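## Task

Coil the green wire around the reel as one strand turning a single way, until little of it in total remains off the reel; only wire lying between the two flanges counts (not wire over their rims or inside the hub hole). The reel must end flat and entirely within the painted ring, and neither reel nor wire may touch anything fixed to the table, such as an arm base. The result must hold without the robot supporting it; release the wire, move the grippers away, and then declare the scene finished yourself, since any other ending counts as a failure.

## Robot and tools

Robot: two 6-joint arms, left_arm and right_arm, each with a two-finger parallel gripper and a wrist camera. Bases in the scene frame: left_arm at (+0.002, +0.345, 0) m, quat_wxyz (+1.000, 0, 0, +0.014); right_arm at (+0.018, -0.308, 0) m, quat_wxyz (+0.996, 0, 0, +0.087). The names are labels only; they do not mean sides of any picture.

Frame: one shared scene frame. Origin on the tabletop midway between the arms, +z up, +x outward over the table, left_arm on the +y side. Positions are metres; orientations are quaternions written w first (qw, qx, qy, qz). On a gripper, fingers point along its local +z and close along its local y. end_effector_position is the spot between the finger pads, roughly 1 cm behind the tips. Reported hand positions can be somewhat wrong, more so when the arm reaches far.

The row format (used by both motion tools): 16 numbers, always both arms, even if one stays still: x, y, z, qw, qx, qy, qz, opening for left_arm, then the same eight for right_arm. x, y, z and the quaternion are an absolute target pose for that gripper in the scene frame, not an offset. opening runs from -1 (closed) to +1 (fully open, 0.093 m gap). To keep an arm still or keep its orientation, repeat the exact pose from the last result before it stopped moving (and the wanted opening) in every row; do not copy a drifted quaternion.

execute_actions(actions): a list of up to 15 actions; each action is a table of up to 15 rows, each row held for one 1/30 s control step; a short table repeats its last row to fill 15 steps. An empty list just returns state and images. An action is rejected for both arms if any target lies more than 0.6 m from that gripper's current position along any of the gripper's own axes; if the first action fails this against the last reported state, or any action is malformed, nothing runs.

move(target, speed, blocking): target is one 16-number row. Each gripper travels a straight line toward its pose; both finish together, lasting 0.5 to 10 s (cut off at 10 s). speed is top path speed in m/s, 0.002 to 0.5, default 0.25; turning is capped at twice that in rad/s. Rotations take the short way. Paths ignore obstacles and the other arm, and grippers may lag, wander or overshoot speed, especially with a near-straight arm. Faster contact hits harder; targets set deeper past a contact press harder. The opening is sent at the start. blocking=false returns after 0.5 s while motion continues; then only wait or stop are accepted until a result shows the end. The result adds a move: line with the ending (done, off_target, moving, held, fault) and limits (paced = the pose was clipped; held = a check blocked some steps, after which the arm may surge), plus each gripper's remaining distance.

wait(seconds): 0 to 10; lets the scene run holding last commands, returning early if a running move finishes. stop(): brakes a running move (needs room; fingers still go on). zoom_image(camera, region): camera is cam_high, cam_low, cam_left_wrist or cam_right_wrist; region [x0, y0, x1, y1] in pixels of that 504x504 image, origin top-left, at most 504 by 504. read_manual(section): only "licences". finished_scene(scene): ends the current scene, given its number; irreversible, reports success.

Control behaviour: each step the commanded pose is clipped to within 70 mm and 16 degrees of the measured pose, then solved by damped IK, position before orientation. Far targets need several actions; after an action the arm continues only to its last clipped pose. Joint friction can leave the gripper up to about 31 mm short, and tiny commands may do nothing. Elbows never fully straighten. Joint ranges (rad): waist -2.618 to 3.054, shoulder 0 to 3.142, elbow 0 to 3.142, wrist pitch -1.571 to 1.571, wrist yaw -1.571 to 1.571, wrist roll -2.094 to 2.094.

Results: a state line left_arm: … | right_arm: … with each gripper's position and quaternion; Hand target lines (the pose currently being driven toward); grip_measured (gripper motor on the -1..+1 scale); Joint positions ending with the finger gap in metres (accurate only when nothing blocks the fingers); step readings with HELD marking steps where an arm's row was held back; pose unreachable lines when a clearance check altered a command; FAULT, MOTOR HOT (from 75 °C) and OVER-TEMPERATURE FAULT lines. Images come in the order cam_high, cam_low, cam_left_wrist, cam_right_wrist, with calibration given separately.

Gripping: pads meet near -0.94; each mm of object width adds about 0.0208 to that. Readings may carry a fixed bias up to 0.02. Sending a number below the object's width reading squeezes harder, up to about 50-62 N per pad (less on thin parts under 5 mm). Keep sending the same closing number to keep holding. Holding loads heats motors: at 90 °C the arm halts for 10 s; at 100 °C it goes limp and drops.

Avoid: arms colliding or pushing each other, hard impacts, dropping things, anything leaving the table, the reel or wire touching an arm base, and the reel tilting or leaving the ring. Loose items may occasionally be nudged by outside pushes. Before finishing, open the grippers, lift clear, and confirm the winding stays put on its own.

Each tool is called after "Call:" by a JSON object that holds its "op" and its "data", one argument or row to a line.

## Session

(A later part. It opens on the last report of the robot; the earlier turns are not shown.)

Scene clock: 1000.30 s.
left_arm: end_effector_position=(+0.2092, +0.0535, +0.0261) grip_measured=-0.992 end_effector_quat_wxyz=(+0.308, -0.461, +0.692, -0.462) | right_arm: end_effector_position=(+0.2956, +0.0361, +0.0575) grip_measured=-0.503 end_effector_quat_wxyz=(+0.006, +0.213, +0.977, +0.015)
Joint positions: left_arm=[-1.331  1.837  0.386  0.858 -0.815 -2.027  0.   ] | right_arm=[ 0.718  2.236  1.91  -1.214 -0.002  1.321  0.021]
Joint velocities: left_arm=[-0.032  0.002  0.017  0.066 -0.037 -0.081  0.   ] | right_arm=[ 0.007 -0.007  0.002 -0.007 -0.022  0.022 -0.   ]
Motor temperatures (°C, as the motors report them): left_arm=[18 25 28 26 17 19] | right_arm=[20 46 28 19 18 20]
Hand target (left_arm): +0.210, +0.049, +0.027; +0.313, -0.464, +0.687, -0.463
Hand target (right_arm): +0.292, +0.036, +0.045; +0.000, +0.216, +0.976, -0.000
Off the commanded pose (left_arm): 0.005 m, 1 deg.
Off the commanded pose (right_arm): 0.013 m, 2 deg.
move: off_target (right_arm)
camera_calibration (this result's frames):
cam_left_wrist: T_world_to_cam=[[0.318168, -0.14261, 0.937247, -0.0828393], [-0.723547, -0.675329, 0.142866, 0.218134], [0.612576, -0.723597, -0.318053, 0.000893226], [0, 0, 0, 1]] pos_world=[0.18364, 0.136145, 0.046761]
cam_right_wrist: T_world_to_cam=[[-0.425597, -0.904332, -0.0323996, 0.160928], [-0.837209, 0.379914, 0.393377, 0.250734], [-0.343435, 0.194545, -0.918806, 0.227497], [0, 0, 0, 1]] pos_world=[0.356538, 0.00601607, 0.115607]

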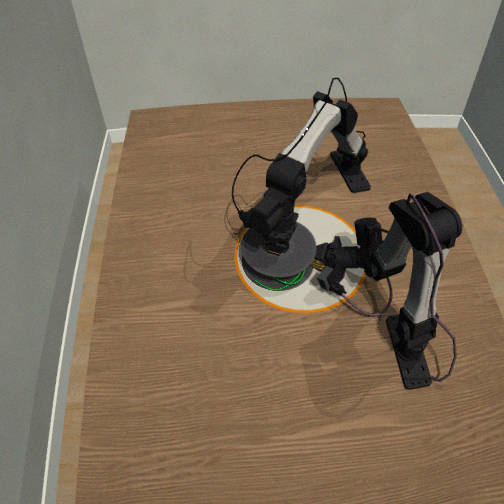

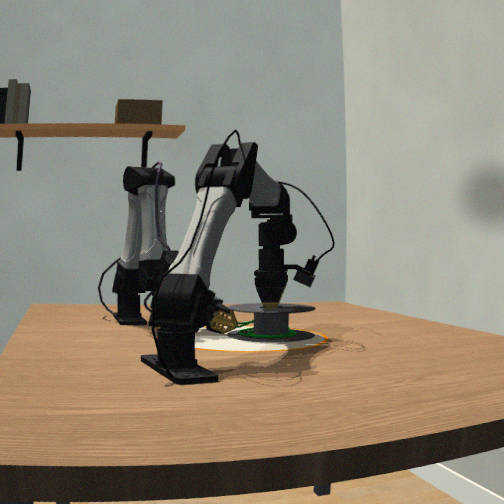

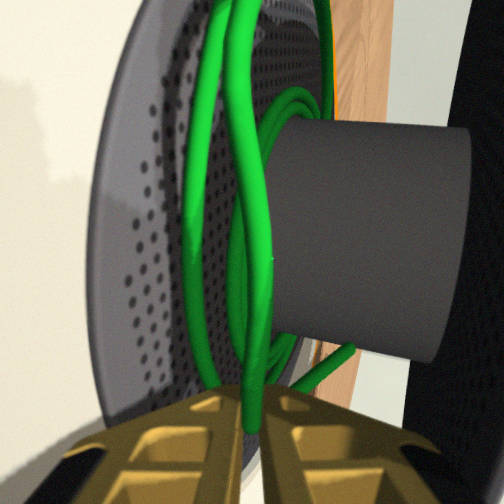

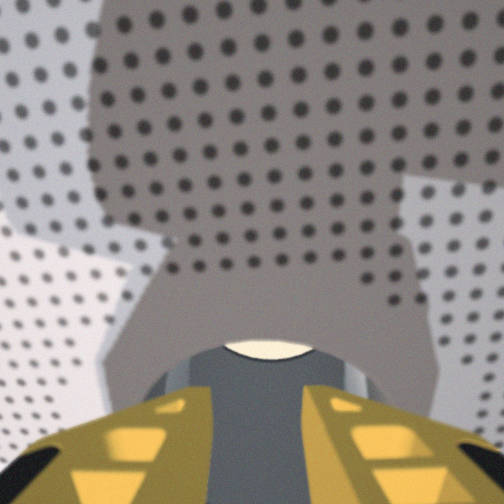

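Call:
{"op": "move", "data": {
  "target": [0.202,0.052,0.028,0.3127,-0.4635,0.6872,-0.4636,-1,0.292,0.036,0.045,0,0.2164,0.9763,0,-0.5],
  "speed": 0.03
}}

Call:
{"op": "move", "data": {
  "target": [0.202,0.052,0.028,0.3127,-0.4635,0.6872,-0.4636,-0.78,0.292,0.036,0.045,0,0.2164,0.9763,0,-0.5],
  "speed": 0.03
}}

Scene clock: 1002.00 s.
left_arm: end_effector_position=(+0.2030, +0.0525, +0.0261) grip_measured=-0.992 end_effector_quat_wxyz=(+0.309, -0.462, +0.690, -0.464) | right_arm: end_effector_position=(+0.2956, +0.0361, +0.0575) grip_measured=-0.503 end_effector_quat_wxyz=(+0.006, +0.214, +0.977, +0.015)
Joint positions: left_arm=[-1.359  1.837  0.387  0.844 -0.843 -2.051  0.   ] | right_arm=[ 0.718  2.236  1.91  -1.214 -0.002  1.323  0.021]
Joint velocities: left_arm=[ 0.007  0.017  0.007  0.051 -0.081 -0.037  0.   ] | right_arm=[-0.002 -0.012  0.002 -0.037  0.051  0.007  0.   ]
Motor temperatures (°C, as the motors report them): left_arm=[18 25 28 26 17 19] | right_arm=[20 46 28 19 18 20]
Hand target (left_arm): +0.202, +0.052, +0.028; +0.313, -0.463, +0.687, -0.464
Hand target (right_arm): +0.292, +0.036, +0.045; +0.000, +0.216, +0.976, +0.000
Off the commanded pose (left_arm): 0.002 m, 1 deg.
Off the commanded pose (right_arm): 0.013 m, 2 deg.
move: off_target (right_arm)
camera_calibration (this result's frames):
cam_left_wrist: T_world_to_cam=[[0.315741, -0.137595, 0.938816, -0.0807759], [-0.72125, -0.677702, 0.143244, 0.212635], [0.616527, -0.722349, -0.313219, 0.00295187], [0, 0, 0, 1]] pos_world=[0.177048, 0.135121, 0.0462995]
cam_right_wrist: T_world_to_cam=[[-0.426632, -0.903844, -0.0324058, 0.161216], [-0.836763, 0.380863, 0.39341, 0.250566], [-0.343239, 0.194957, -0.918792, 0.227424], [0, 0, 0, 1]] pos_world=[0.356505, 0.00594522, 0.115604]

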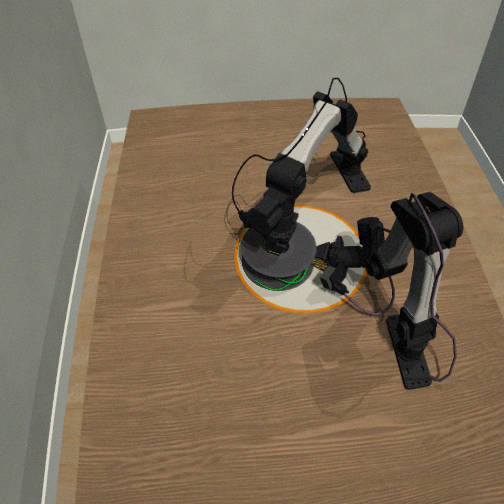

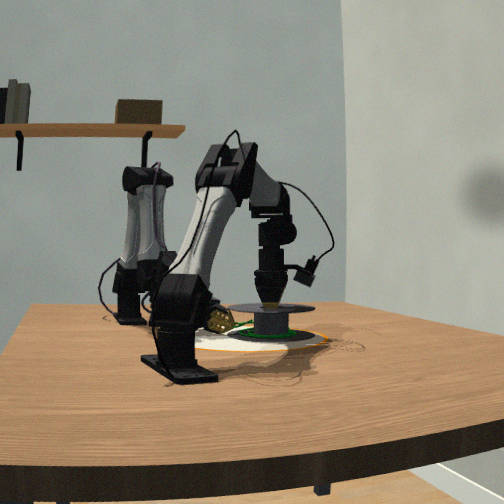

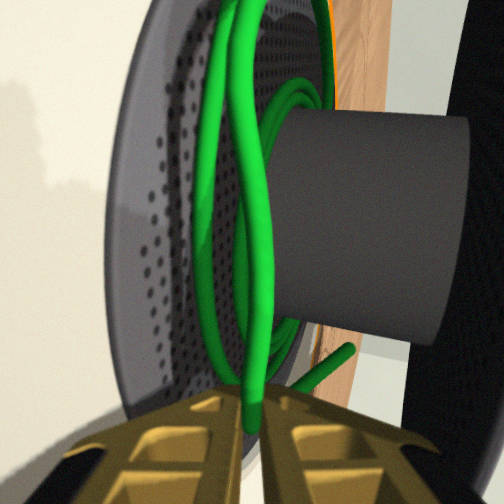

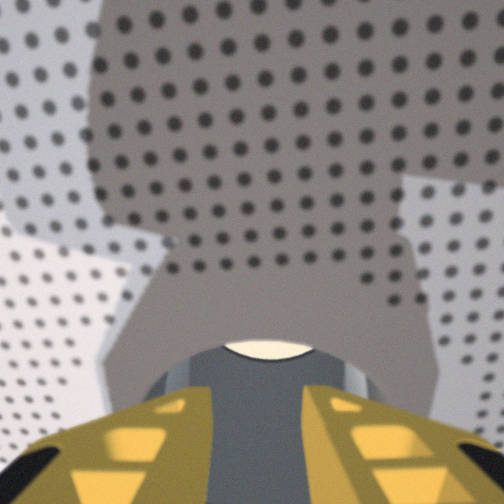

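Scene clock: 1002.77 s.
left_arm: end_effector_position=(+0.2030, +0.0529, +0.0259) grip_measured=-0.782 end_effector_quat_wxyz=(+0.309, -0.463, +0.690, -0.463) | right_arm: end_effector_position=(+0.2956, +0.0361, +0.0575) grip_measured=-0.503 end_effector_quat_wxyz=(+0.006, +0.214, +0.977, +0.015)
Joint positions: left_arm=[-1.359  1.837  0.387  0.842 -0.844 -2.052  0.008] | right_arm=[ 0.718  2.236  1.91  -1.214 -0.002  1.323  0.021]
Joint velocities: left_arm=[ 0.007 -0.002  0.017  0.007 -0.007  0.022 -0.001] | right_arm=[-0.012  0.012  0.002  0.007  0.022  0.007 -0.   ]
Motor temperatures (°C, as the motors report them): left_arm=[18 25 28 26 17 19] | right_arm=[20 46 28 19 18 20]
Hand target (left_arm): +0.202, +0.052, +0.028; +0.313, -0.463, +0.687, -0.464
Hand target (right_arm): +0.292, +0.036, +0.045; +0.000, +0.216, +0.976, +0.000
Off the commanded pose (left_arm): 0.002 m, 0 deg.
Off the commanded pose (right_arm): 0.013 m, 2 deg.
move: off_target (right_arm)
camera_calibration (this result's frames):
cam_left_wrist: T_world_to_cam=[[0.315984, -0.138077, 0.938663, -0.0805969], [-0.720104, -0.679072, 0.142519, 0.212842], [0.617742, -0.720969, -0.314005, 0.00282803], [0, 0, 0, 1]] pos_world=[0.176989, 0.135446, 0.0462074]
cam_right_wrist: T_world_to_cam=[[-0.426632, -0.903844, -0.0324058, 0.161216], [-0.836763, 0.380863, 0.39341, 0.250566], [-0.343239, 0.194957, -0.918792, 0.227424], [0, 0, 0, 1]] pos_world=[0.356505, 0.00594522, 0.115604]

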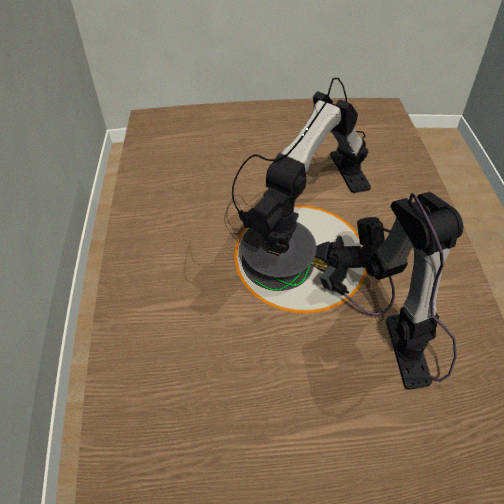

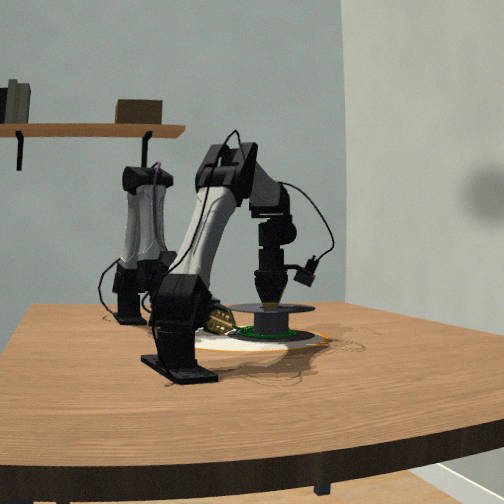

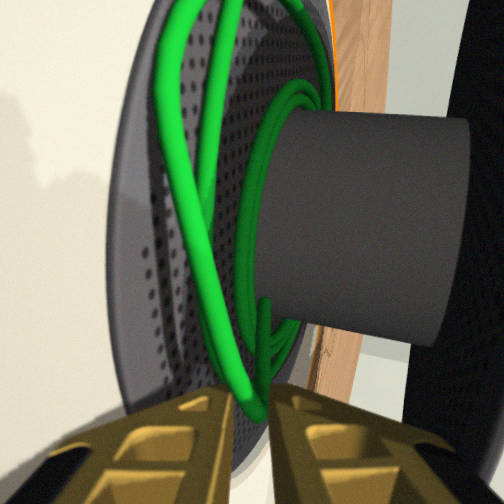

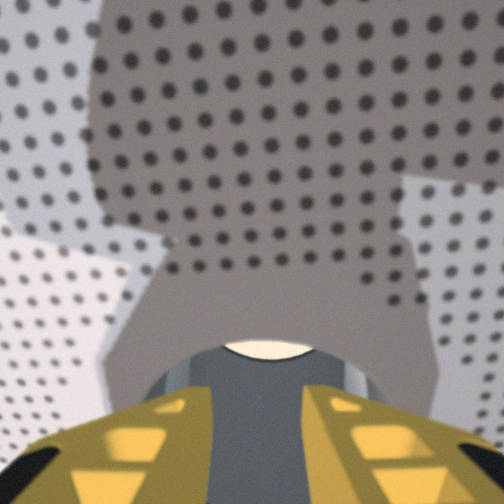

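Call:
{"op": "move", "data": {
  "target": [0.185,0.060,0.034,0.3127,-0.4635,0.6872,-0.4636,-0.78,0.292,0.036,0.045,0,0.2164,0.9763,0,-0.5],
  "speed": 0.025
}}

Scene clock: 1004.33 s.
left_arm: end_effector_position=(+0.1876, +0.0556, +0.0302) grip_measured=-0.782 end_effector_quat_wxyz=(+0.310, -0.458, +0.691, -0.465) | right_arm: end_effector_position=(+0.2956, +0.0361, +0.0575) grip_measured=-0.503 end_effector_quat_wxyz=(+0.006, +0.214, +0.977, +0.015)
Joint positions: left_arm=[-1.419  1.792  0.367  0.787 -0.89  -2.092  0.008] | right_arm=[ 0.718  2.236  1.91  -1.214 -0.002  1.323  0.021]
Joint velocities: left_arm=[-0.022  0.002 -0.022 -0.066 -0.081  0.022 -0.   ] | right_arm=[ 0.002 -0.012 -0.002 -0.022 -0.022  0.095 -0.002]
Motor temperatures (°C, as the motors report them): left_arm=[18 25 28 26 17 19] | right_arm=[20 46 28 19 18 20]
Hand target (left_arm): +0.186, +0.060, +0.034; +0.313, -0.459, +0.689, -0.466
Hand target (right_arm): +0.292, +0.036, +0.045; +0.000, +0.216, +0.976, +0.000
Off the commanded pose (left_arm): 0.006 m, 1 deg.
Off the commanded pose (right_arm): 0.013 m, 2 deg.
joint sent to its limit (left arm) — the command would take joint 6 (wrist roll) past its lower limit, so that joint was sent only as far as its limit.
move: off_target (right_arm)
camera_calibration (this result's frames):
cam_left_wrist: T_world_to_cam=[[0.309193, -0.141244, 0.940452, -0.0779736], [-0.726241, -0.673526, 0.137612, 0.203974], [0.613982, -0.725543, -0.310826, 0.0165273], [0, 0, 0, 1]] pos_world=[0.162096, 0.13836, 0.0503984]
cam_right_wrist: T_world_to_cam=[[-0.426632, -0.903844, -0.0324058, 0.161216], [-0.836763, 0.380863, 0.39341, 0.250566], [-0.343239, 0.194957, -0.918792, 0.227424], [0, 0, 0, 1]] pos_world=[0.356505, 0.00594522, 0.115604]

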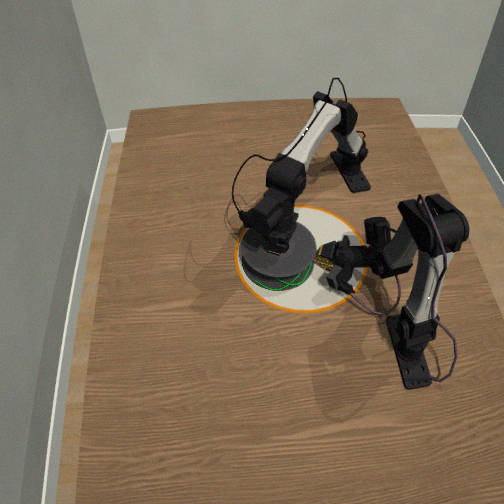

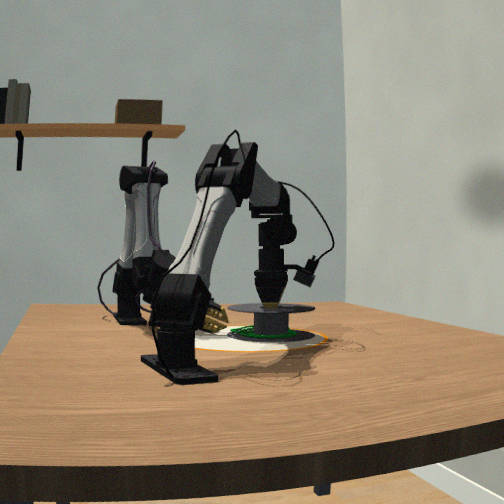

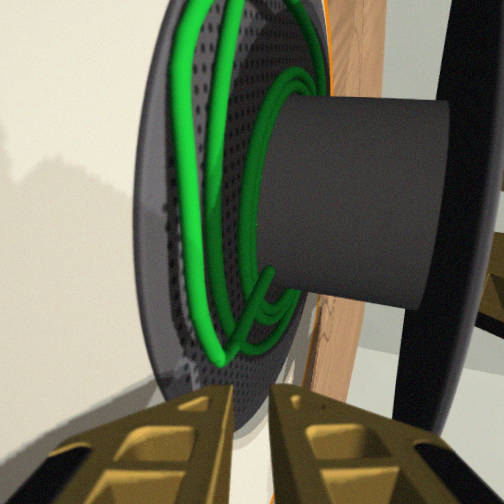

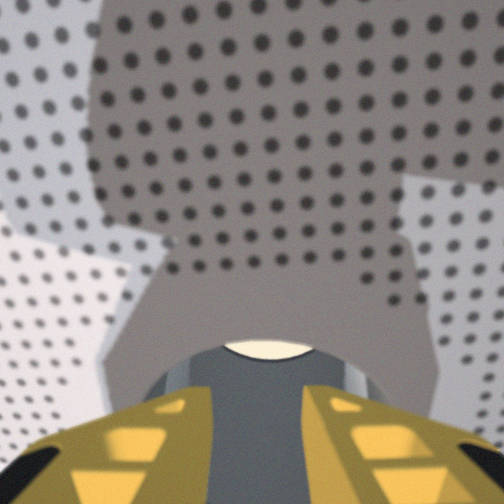

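Call:
{"op": "move", "data": {
  "target": [0.165,0.085,0.06,0.1628,-0.4238,0.8318,-0.3193,-0.78,0.292,0.036,0.045,0,0.2164,0.9763,0,-0.5],
  "speed": 0.1
}}

Call:
{"op": "move", "data": {
  "target": [0.16,0.10,0.11,0.3104,0.4668,0.8085,-0.1792,-0.78,0.292,0.036,0.045,0,0.2164,0.9763,0,-0.5],
  "speed": 0.3
}}

Scene clock: 1007.90 s.
left_arm: end_effector_position=(+0.1622, +0.0899, +0.0476) grip_measured=-0.782 end_effector_quat_wxyz=(+0.168, -0.425, +0.835, -0.307) | right_arm: end_effector_position=(+0.2956, +0.0361, +0.0575) grip_measured=-0.503 end_effector_quat_wxyz=(+0.006, +0.214, +0.977, +0.015)
Joint positions: left_arm=[-1.254  1.29   0.5   -0.168 -0.394 -2.042  0.008] | right_arm=[ 0.718  2.236  1.91  -1.214 -0.002  1.323  0.021]
Joint velocities: left_arm=[-0.007 -0.007 -0.002 -0.051  0.022  0.007  0.   ] | right_arm=[ 0.012 -0.002 -0.012  0.051 -0.037 -0.022 -0.   ]
Motor temperatures (°C, as the motors report them): left_arm=[18 25 28 26 17 19] | right_arm=[20 46 28 19 18 20]
Hand target (left_arm): +0.165, +0.086, +0.059; +0.163, -0.426, +0.831, -0.319
Hand target (right_arm): +0.292, +0.036, +0.045; +0.000, +0.216, +0.976, +0.000
Off the commanded pose (left_arm): 0.014 m, 2 deg.
Off the commanded pose (right_arm): 0.013 m, 2 deg.
move: off_target (left_arm, right_arm)
camera_calibration (this result's frames):
cam_left_wrist: T_world_to_cam=[[0.580448, -0.44384, 0.682705, -0.0862184], [-0.773582, -0.56235, 0.292118, 0.196559], [0.254266, -0.697688, -0.669762, 0.135348], [0, 0, 0, 1]] pos_world=[0.167686, 0.166699, 0.0920943]
cam_right_wrist: T_world_to_cam=[[-0.426632, -0.903844, -0.0324058, 0.161216], [-0.836763, 0.380863, 0.39341, 0.250566], [-0.343239, 0.194957, -0.918792, 0.227424], [0, 0, 0, 1]] pos_world=[0.356505, 0.00594522, 0.115604]

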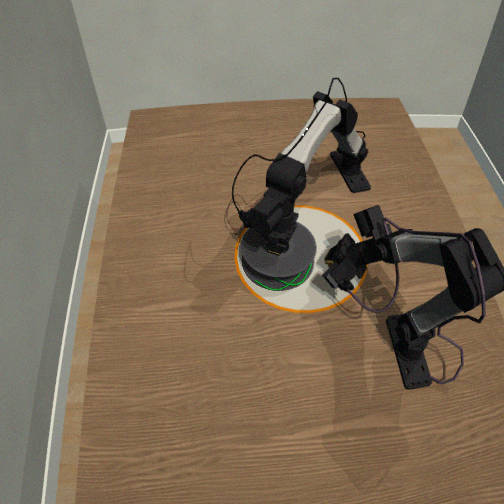

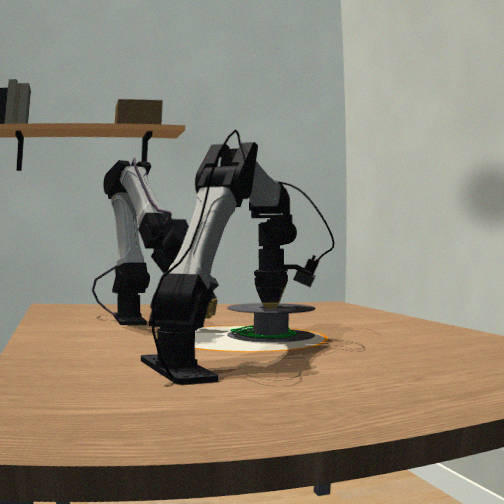

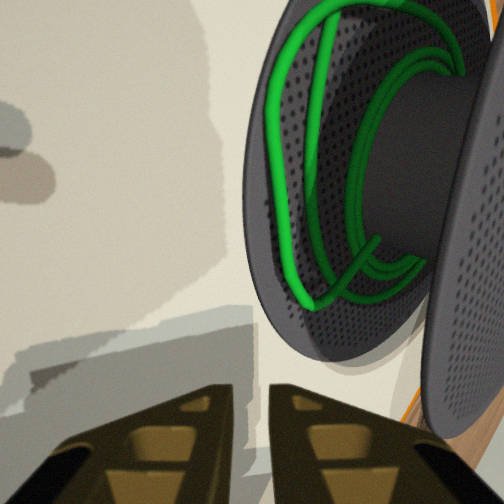

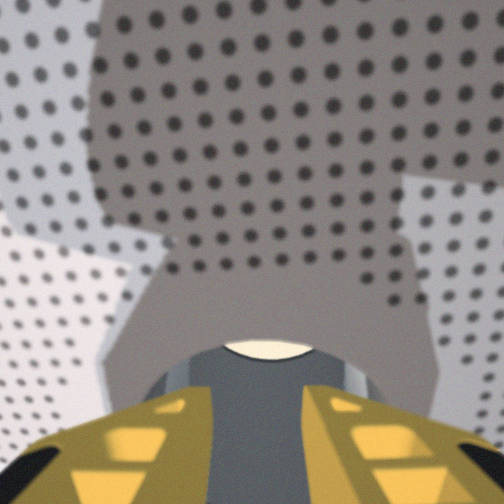

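Scene clock: 1011.70 s.
left_arm: end_effector_position=(+0.1579, +0.1011, +0.0984) grip_measured=-0.782 end_effector_quat_wxyz=(+0.302, +0.468, +0.813, -0.172) | right_arm: end_effector_position=(+0.2956, +0.0361, +0.0575) grip_measured=-0.503 end_effector_quat_wxyz=(+0.006, +0.214, +0.977, +0.015)
Joint positions: left_arm=[-1.007  1.038  0.564 -0.389  0.039  0.05   0.008] | right_arm=[ 0.718  2.236  1.91  -1.214 -0.002  1.323  0.021]
Joint velocities: left_arm=[-0.007  0.017  0.007 -0.051 -0.037  0.007 -0.001] | right_arm=[ 0.007 -0.002  0.012  0.007 -0.037 -0.007 -0.   ]
Motor temperatures (°C, as the motors report them): left_arm=[18 25 28 26 17 19] | right_arm=[20 47 28 19 18 20]
Hand target (left_arm): +0.160, +0.099, +0.110; +0.311, +0.467, +0.808, -0.180
Hand target (right_arm): +0.292, +0.036, +0.045; +0.000, +0.216, +0.976, +0.000
Off the commanded pose (left_arm): 0.012 m, 1 deg.
Off the commanded pose (right_arm): 0.013 m, 2 deg.
move: off_target (left_arm, right_arm)
camera_calibration (this result's frames):
cam_left_wrist: T_world_to_cam=[[-0.87888, -0.476647, 0.0194112, 0.185628], [-0.46475, 0.846348, -0.260198, 0.0478184], [0.107594, -0.237704, -0.96536, 0.184104], [0, 0, 0, 1]] pos_world=[0.16556, 0.0917703, 0.186565]
cam_right_wrist: T_world_to_cam=[[-0.426632, -0.903844, -0.0324058, 0.161216], [-0.836763, 0.380863, 0.39341, 0.250566], [-0.343239, 0.194957, -0.918792, 0.227424], [0, 0, 0, 1]] pos_world=[0.356505, 0.00594522, 0.115604]

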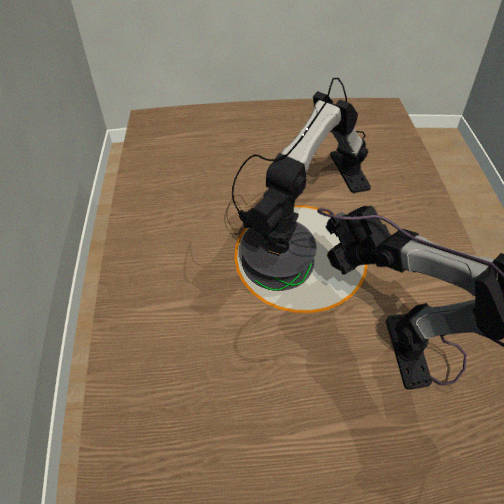

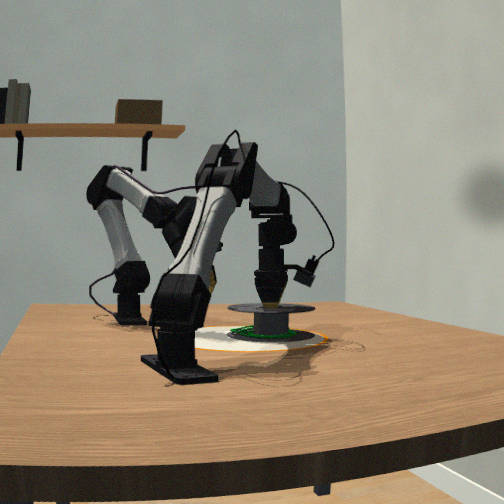

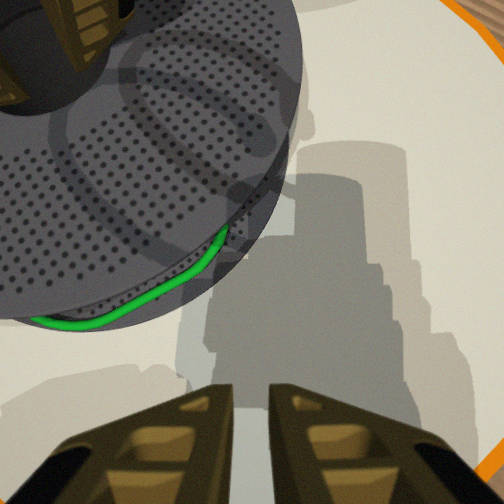

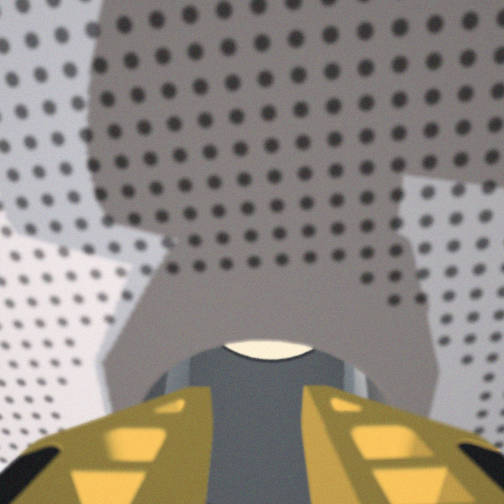

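Call:
{"op": "move", "data": {
  "target": [0.25,0.185,0.10,0.2534,0.6601,0.6601,-0.2534,-0.78,0.292,0.036,0.045,0,0.2164,0.9763,0,-0.5],
  "speed": 0.25
}}

Scene clock: 1014.13 s.
left_arm: end_effector_position=(+0.2487, +0.1822, +0.1014) grip_measured=-0.782 end_effector_quat_wxyz=(+0.260, +0.660, +0.661, -0.245) | right_arm: end_effector_position=(+0.2956, +0.0361, +0.0575) grip_measured=-0.503 end_effector_quat_wxyz=(+0.006, +0.214, +0.977, +0.015)
Joint positions: left_arm=[-0.231  1.467  0.918 -0.816  0.706  1.29   0.008] | right_arm=[ 0.718  2.236  1.91  -1.214 -0.002  1.323  0.021]
Joint velocities: left_arm=[-0.012  0.007  0.027 -0.051  0.066  0.022 -0.001] | right_arm=[-0.002  0.017 -0.012  0.007  0.007 -0.022  0.001]
Motor temperatures (°C, as the motors report them): left_arm=[18 25 29 26 17 19] | right_arm=[20 47 28 19 18 20]
Hand target (left_arm): +0.251, +0.182, +0.102; +0.257, +0.658, +0.661, -0.253
Hand target (right_arm): +0.292, +0.036, +0.045; +0.000, +0.216, +0.976, +0.000
Off the commanded pose (left_arm): 0.003 m, 1 deg.
Off the commanded pose (right_arm): 0.013 m, 2 deg.
move: off_target (right_arm)
camera_calibration (this result's frames):
cam_left_wrist: T_world_to_cam=[[-0.999735, 0.0229149, 0.0020577, 0.244839], [0.0214232, 0.959787, -0.279909, -0.117361], [-0.00838905, -0.279791, -0.960024, 0.232385], [0, 0, 0, 1]] pos_world=[0.249238, 0.172051, 0.189741]
cam_right_wrist: T_world_to_cam=[[-0.426632, -0.903844, -0.0324058, 0.161216], [-0.836763, 0.380863, 0.39341, 0.250566], [-0.343239, 0.194957, -0.918792, 0.227424], [0, 0, 0, 1]] pos_world=[0.356505, 0.00594522, 0.115604]

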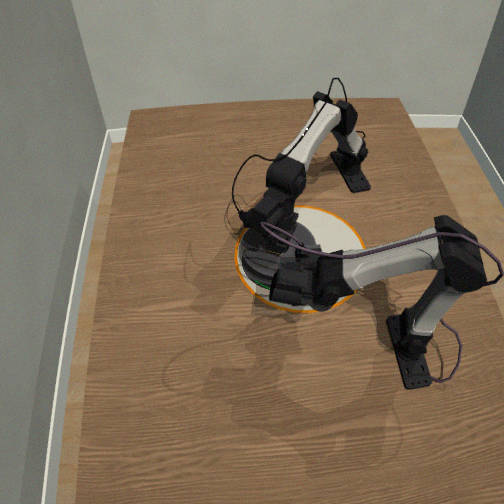

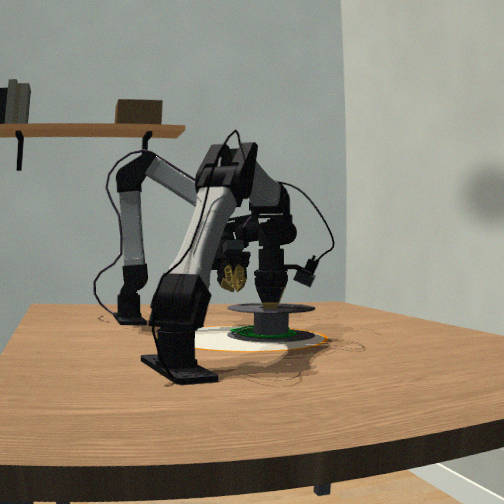

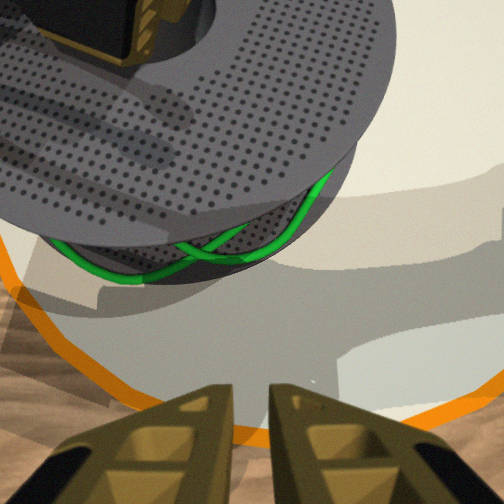

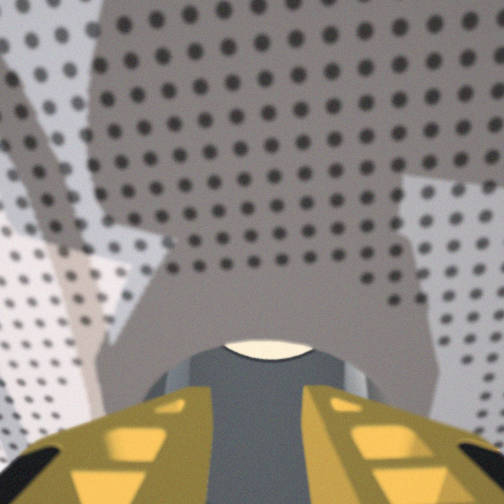

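Call:
{"op": "zoom_image", "data": {
  "camera": "cam_left_wrist",
  "region": [20,150,380,320]
}}

Region (20, 150, 380, 320) of cam_left_wrist's 504x504 image, scaled by 1.400, with more detail than that image has; it fills the top 238 rows of this view, and the rest is white.

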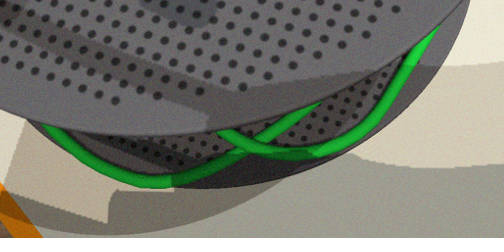

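Call:
{"op": "zoom_image", "data": {
  "camera": "cam_low",
  "region": [210,295,340,360]
}}

Call:
{"op": "zoom_image", "data": {
  "camera": "cam_high",
  "region": [220,190,380,320]
}}

Region (210, 295, 340, 360) of cam_low's 504x504 image, scaled by 3.877, with more detail than that image has.

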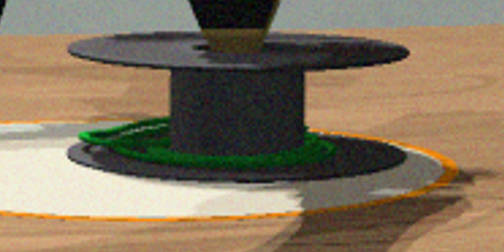

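Region (220, 190, 380, 320) of cam_high's 504x504 image, scaled by 3.150, with more detail than that image has; it fills the top 410 rows of this view, and the rest is white.

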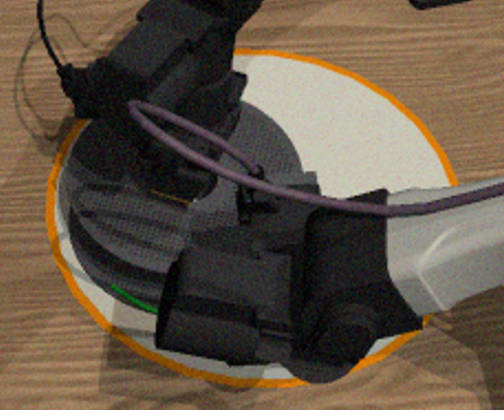

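Call:
{"op": "move", "data": {
  "target": [0.20,0.21,0.11,0.2534,0.6601,0.6601,-0.2534,-1,0.240,0.020,0.045,0,0.2164,0.9763,0,-0.5],
  "speed": 0.03
}}

Scene clock: 1019.77 s.
left_arm: end_effector_position=(+0.2076, +0.2093, +0.1074) grip_measured=-0.999 end_effector_quat_wxyz=(+0.251, +0.663, +0.661, -0.247) | right_arm: end_effector_position=(+0.2546, +0.0266, +0.0577) grip_measured=-0.503 end_effector_quat_wxyz=(+0.014, +0.221, +0.975, +0.022)
Joint positions: left_arm=[-0.145  1.316  0.829 -0.976  0.714  1.416  0.   ] | right_arm=[ 0.786  2.08   1.663 -1.102  0.01   1.405  0.021]
Joint velocities: left_arm=[ 0.002 -0.022 -0.022 -0.066 -0.051  0.066  0.   ] | right_arm=[-0.017  0.002  0.007 -0.095  0.007  0.095 -0.   ]
Motor temperatures (°C, as the motors report them): left_arm=[18 25 29 25 17 19] | right_arm=[20 47 28 19 18 20]
Hand target (left_arm): +0.201, +0.210, +0.109; +0.254, +0.660, +0.660, -0.253
Hand target (right_arm): +0.240, +0.019, +0.046; +0.001, +0.216, +0.976, -0.001
Off the commanded pose (left_arm): 0.008 m, 1 deg.
Off the commanded pose (right_arm): 0.020 m, 3 deg.
move: off_target (right_arm)
camera_calibration (this result's frames):
cam_left_wrist: T_world_to_cam=[[-0.999356, 0.0322024, 0.0158083, 0.199648], [0.0267016, 0.962016, -0.271683, -0.143292], [-0.0239566, -0.271086, -0.962257, 0.247048], [0, 0, 0, 1]] pos_world=[0.209264, 0.198392, 0.195638]
cam_right_wrist: T_world_to_cam=[[-0.438591, -0.897246, -0.0508589, 0.13902], [-0.838694, 0.388326, 0.381831, 0.220729], [-0.322846, 0.210123, -0.922832, 0.210021], [0, 0, 0, 1]] pos_world=[0.313902, -0.00511008, 0.116603]

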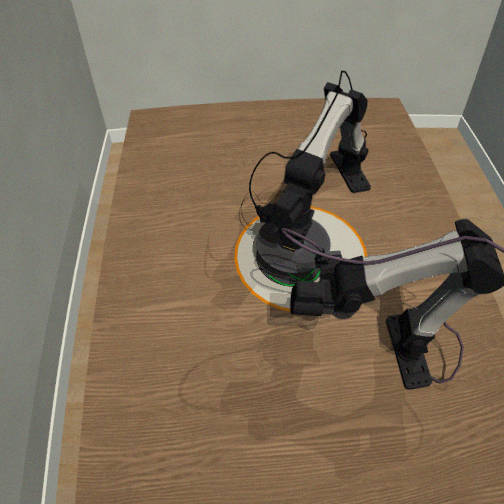

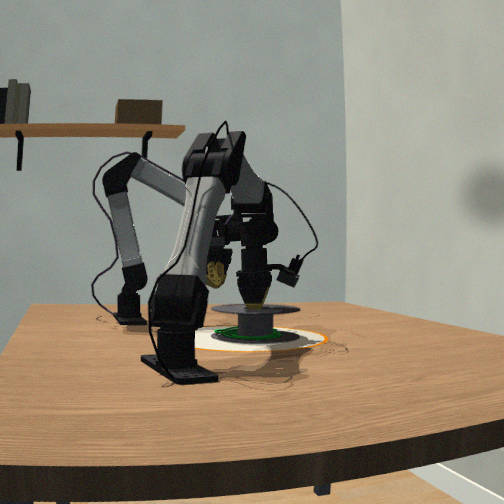

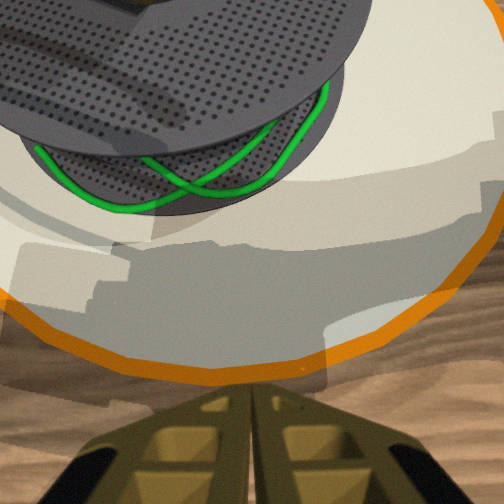

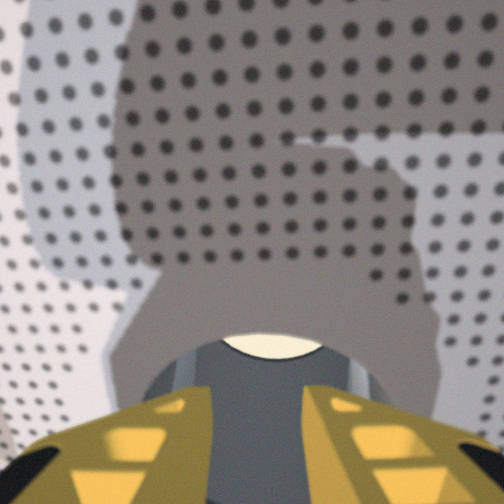

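Call:
{"op": "zoom_image", "data": {
  "camera": "cam_left_wrist",
  "region": [0,70,360,250]
}}

Region (0, 70, 360, 250) of cam_left_wrist's 504x504 image, scaled by 1.400, with more detail than that image has.

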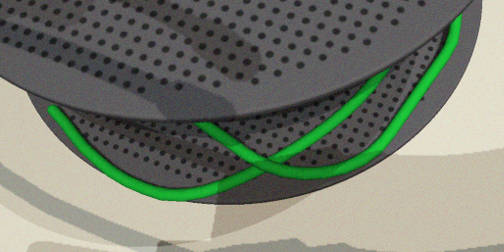

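Call:
{"op": "move", "data": {
  "target": [0.20,0.21,0.11,0.2534,0.6601,0.6601,-0.2534,-1,0.253,0.026,0.052,0,0.2164,0.9763,0,-1],
  "speed": 0.03
}}

Call:
{"op": "move", "data": {
  "target": [0.15,0.22,0.12,0.2534,0.6601,0.6601,-0.2534,-1,0.253,0.026,0.13,0,0.2164,0.9763,0,-1],
  "speed": 0.08
}}

Call:
{"op": "move", "data": {
  "target": [0.10,0.22,0.14,0.2534,0.6601,0.6601,-0.2534,-1,0.17,-0.12,0.15,0,0.2164,0.9763,0,-1],
  "speed": 0.2
}}

Scene clock: 1022.27 s.
left_arm: end_effector_position=(+0.2067, +0.2094, +0.1073) grip_measured=-0.999 end_effector_quat_wxyz=(+0.250, +0.663, +0.660, -0.249) | right_arm: end_effector_position=(+0.2536, +0.0251, +0.0552) grip_measured=-0.998 end_effector_quat_wxyz=(+0.008, +0.219, +0.976, +0.007)
Joint positions: left_arm=[-0.145  1.316  0.829 -0.981  0.715  1.418  0.   ] | right_arm=[ 0.786  2.106  1.694 -1.14   0.01   1.401  0.   ]
Joint velocities: left_arm=[-0.007 -0.002 -0.007 -0.007  0.066 -0.022  0.   ] | right_arm=[-0.002 -0.022  0.017 -0.007  0.007 -0.007  0.   ]
Motor temperatures (°C, as the motors report them): left_arm=[18 25 29 24 17 19] | right_arm=[20 47 28 19 18 20]
Hand target (left_arm): +0.200, +0.210, +0.110; +0.253, +0.660, +0.660, -0.254
Hand target (right_arm): +0.253, +0.026, +0.052; +0.000, +0.217, +0.976, +0.001
Off the commanded pose (left_arm): 0.007 m, 1 deg.
Off the commanded pose (right_arm): 0.003 m, 1 deg.
move: done
camera_calibration (this result's frames):
cam_left_wrist: T_world_to_cam=[[-0.999245, 0.0339582, 0.0188916, 0.198007], [0.027558, 0.962014, -0.271606, -0.143525], [-0.0273973, -0.270881, -0.962223, 0.247653], [0, 0, 0, 1]] pos_world=[0.208597, 0.198433, 0.195575]
cam_right_wrist: T_world_to_cam=[[-0.435815, -0.899849, -0.0183629, 0.134662], [-0.833108, 0.395603, 0.38656, 0.219609], [-0.340581, 0.183767, -0.922081, 0.212779], [0, 0, 0, 1]] pos_world=[0.314115, -0.00480418, 0.11378]

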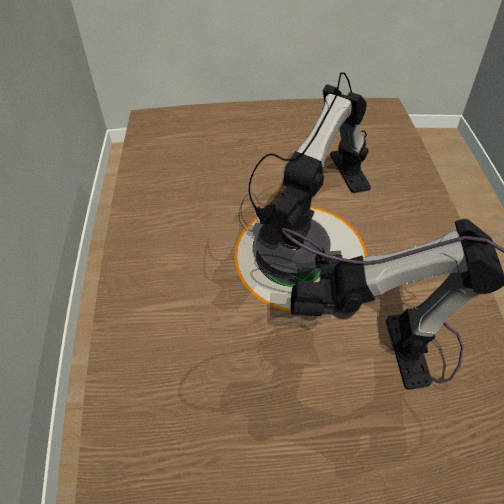

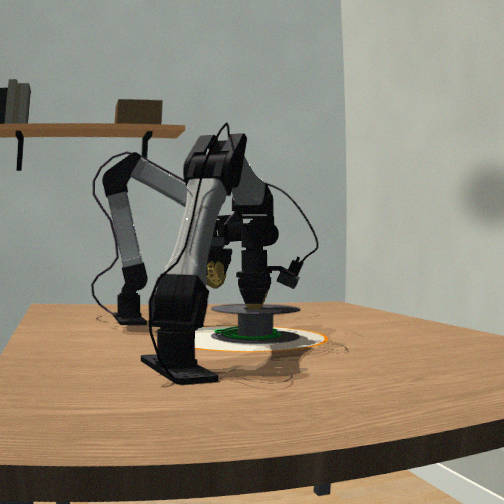

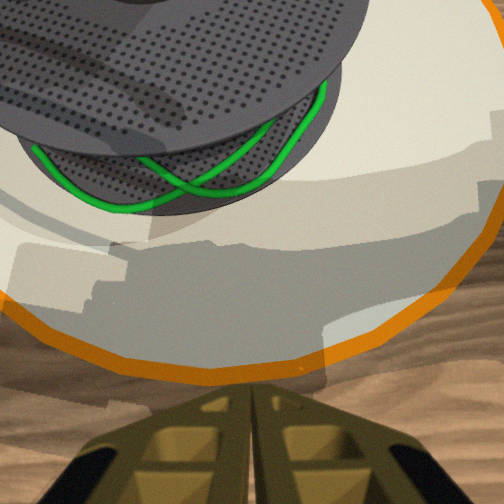

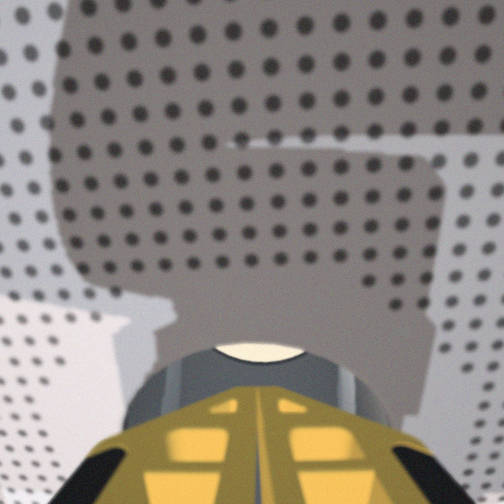

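Scene clock: 1023.77 s.
left_arm: end_effector_position=(+0.1569, +0.2204, +0.1185) grip_measured=-0.999 end_effector_quat_wxyz=(+0.251, +0.664, +0.660, -0.248) | right_arm: end_effector_position=(+0.2546, +0.0265, +0.1341) grip_measured=-0.998 end_effector_quat_wxyz=(+0.009, +0.218, +0.976, +0.008)
Joint positions: left_arm=[-0.112  1.092  0.737 -1.138  0.717  1.462  0.   ] | right_arm=[ 0.786  2.106  2.008 -1.452  0.01   1.4    0.   ]
Joint velocities: left_arm=[-0.007  0.007  0.007  0.007 -0.007  0.007  0.   ] | right_arm=[ 0.002  0.007 -0.007  0.007 -0.022  0.022  0.   ]
Motor temperatures (°C, as the motors report them): left_arm=[18 25 29 24 17 19] | right_arm=[20 47 28 19 18 20]
Hand target (left_arm): +0.151, +0.221, +0.119; +0.254, +0.660, +0.660, -0.253
Hand target (right_arm): +0.254, +0.027, +0.130; +0.000, +0.216, +0.976, +0.000
Off the commanded pose (left_arm): 0.007 m, 1 deg.
Off the commanded pose (right_arm): 0.004 m, 1 deg.
move: done
camera_calibration (this result's frames):
cam_left_wrist: T_world_to_cam=[[-0.99927, 0.0347006, 0.0160036, 0.147841], [0.0290683, 0.962109, -0.27111, -0.150029], [-0.0248049, -0.270447, -0.962415, 0.259575], [0, 0, 0, 1]] pos_world=[0.158533, 0.209415, 0.206779]
cam_right_wrist: T_world_to_cam=[[-0.435103, -0.900145, -0.020612, 0.137926], [-0.83392, 0.394248, 0.386194, 0.189639], [-0.339504, 0.185223, -0.922187, 0.285369], [0, 0, 0, 1]] pos_world=[0.31504, -0.00346795, 0.192769]

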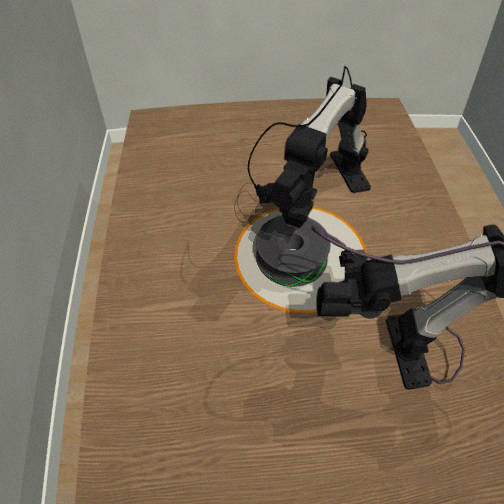

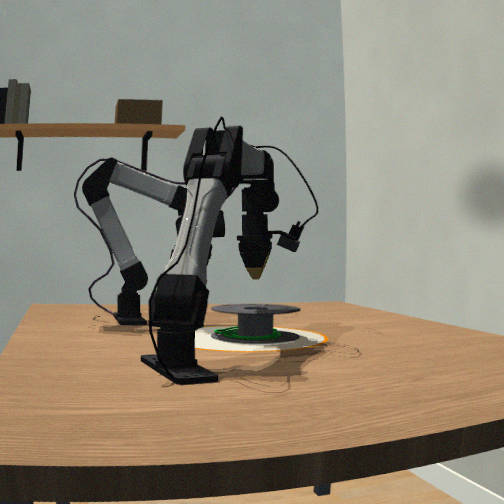

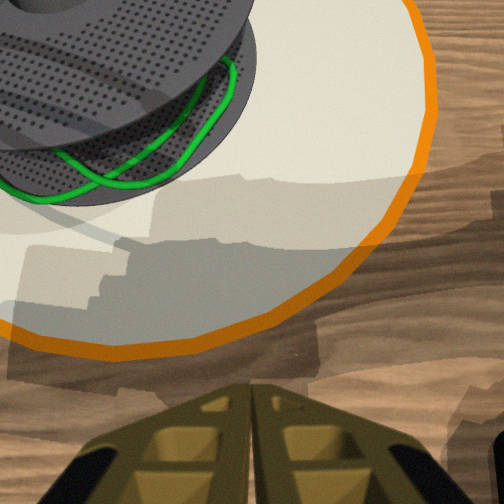

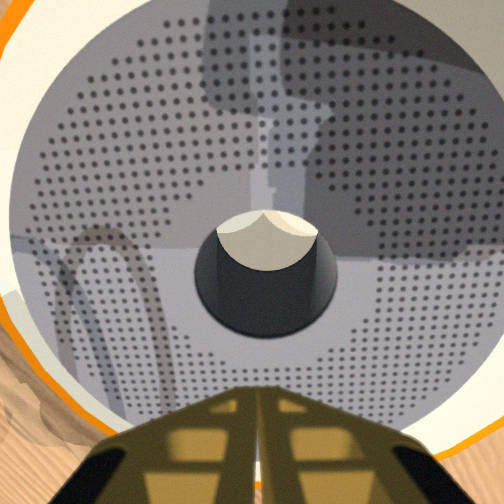

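Scene clock: 1025.10 s.
left_arm: end_effector_position=(+0.1081, +0.2221, +0.1398) grip_measured=-0.999 end_effector_quat_wxyz=(+0.254, +0.662, +0.661, -0.246) | right_arm: end_effector_position=(+0.1743, -0.1138, +0.1572) grip_measured=-0.999 end_effector_quat_wxyz=(+0.009, +0.215, +0.977, +0.007)
Joint positions: left_arm=[-0.133  0.851  0.72  -1.333  0.717  1.426  0.   ] | right_arm=[ 0.727  1.469  1.321 -1.404  0.01   1.334  0.   ]
Joint velocities: left_arm=[-0.007  0.012  0.002  0.081  0.007  0.051  0.   ] | right_arm=[ 0.007  0.002 -0.002 -0.037 -0.022  0.007  0.   ]
Motor temperatures (°C, as the motors report them): left_arm=[18 25 29 24 17 19] | right_arm=[20 47 28 19 18 20]
Hand target (left_arm): +0.101, +0.221, +0.139; +0.253, +0.660, +0.660, -0.254
Hand target (right_arm): +0.170, -0.119, +0.153; -0.001, +0.217, +0.976, +0.001
Off the commanded pose (left_arm): 0.008 m, 1 deg.
Off the commanded pose (right_arm): 0.010 m, 1 deg.
move: done
camera_calibration (this result's frames):
cam_left_wrist: T_world_to_cam=[[-0.999537, 0.0285222, 0.010615, 0.100771], [0.0245266, 0.961447, -0.273895, -0.143465], [-0.0180179, -0.273507, -0.961701, 0.279109], [0, 0, 0, 1]] pos_world=[0.109272, 0.211398, 0.228055]
cam_right_wrist: T_world_to_cam=[[-0.42893, -0.903153, -0.0182907, -0.0245526], [-0.836407, 0.389419, 0.385716, 0.169021], [-0.341238, 0.180744, -0.922436, 0.305181], [0, 0, 0, 1]] pos_world=[0.234979, -0.143154, 0.215867]

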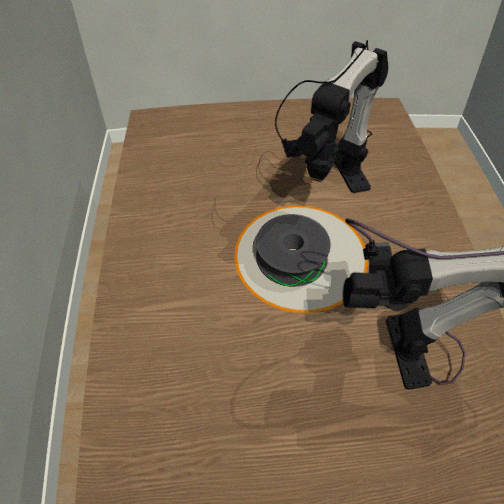

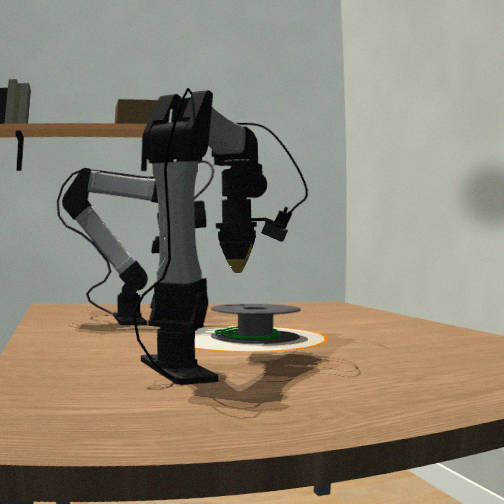

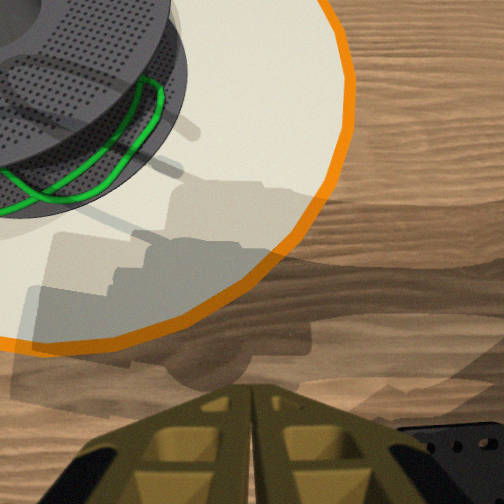

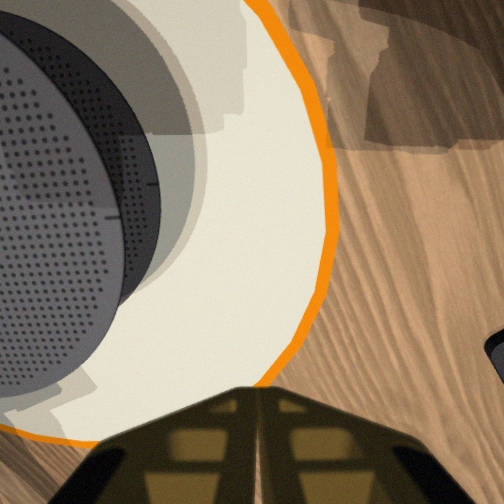

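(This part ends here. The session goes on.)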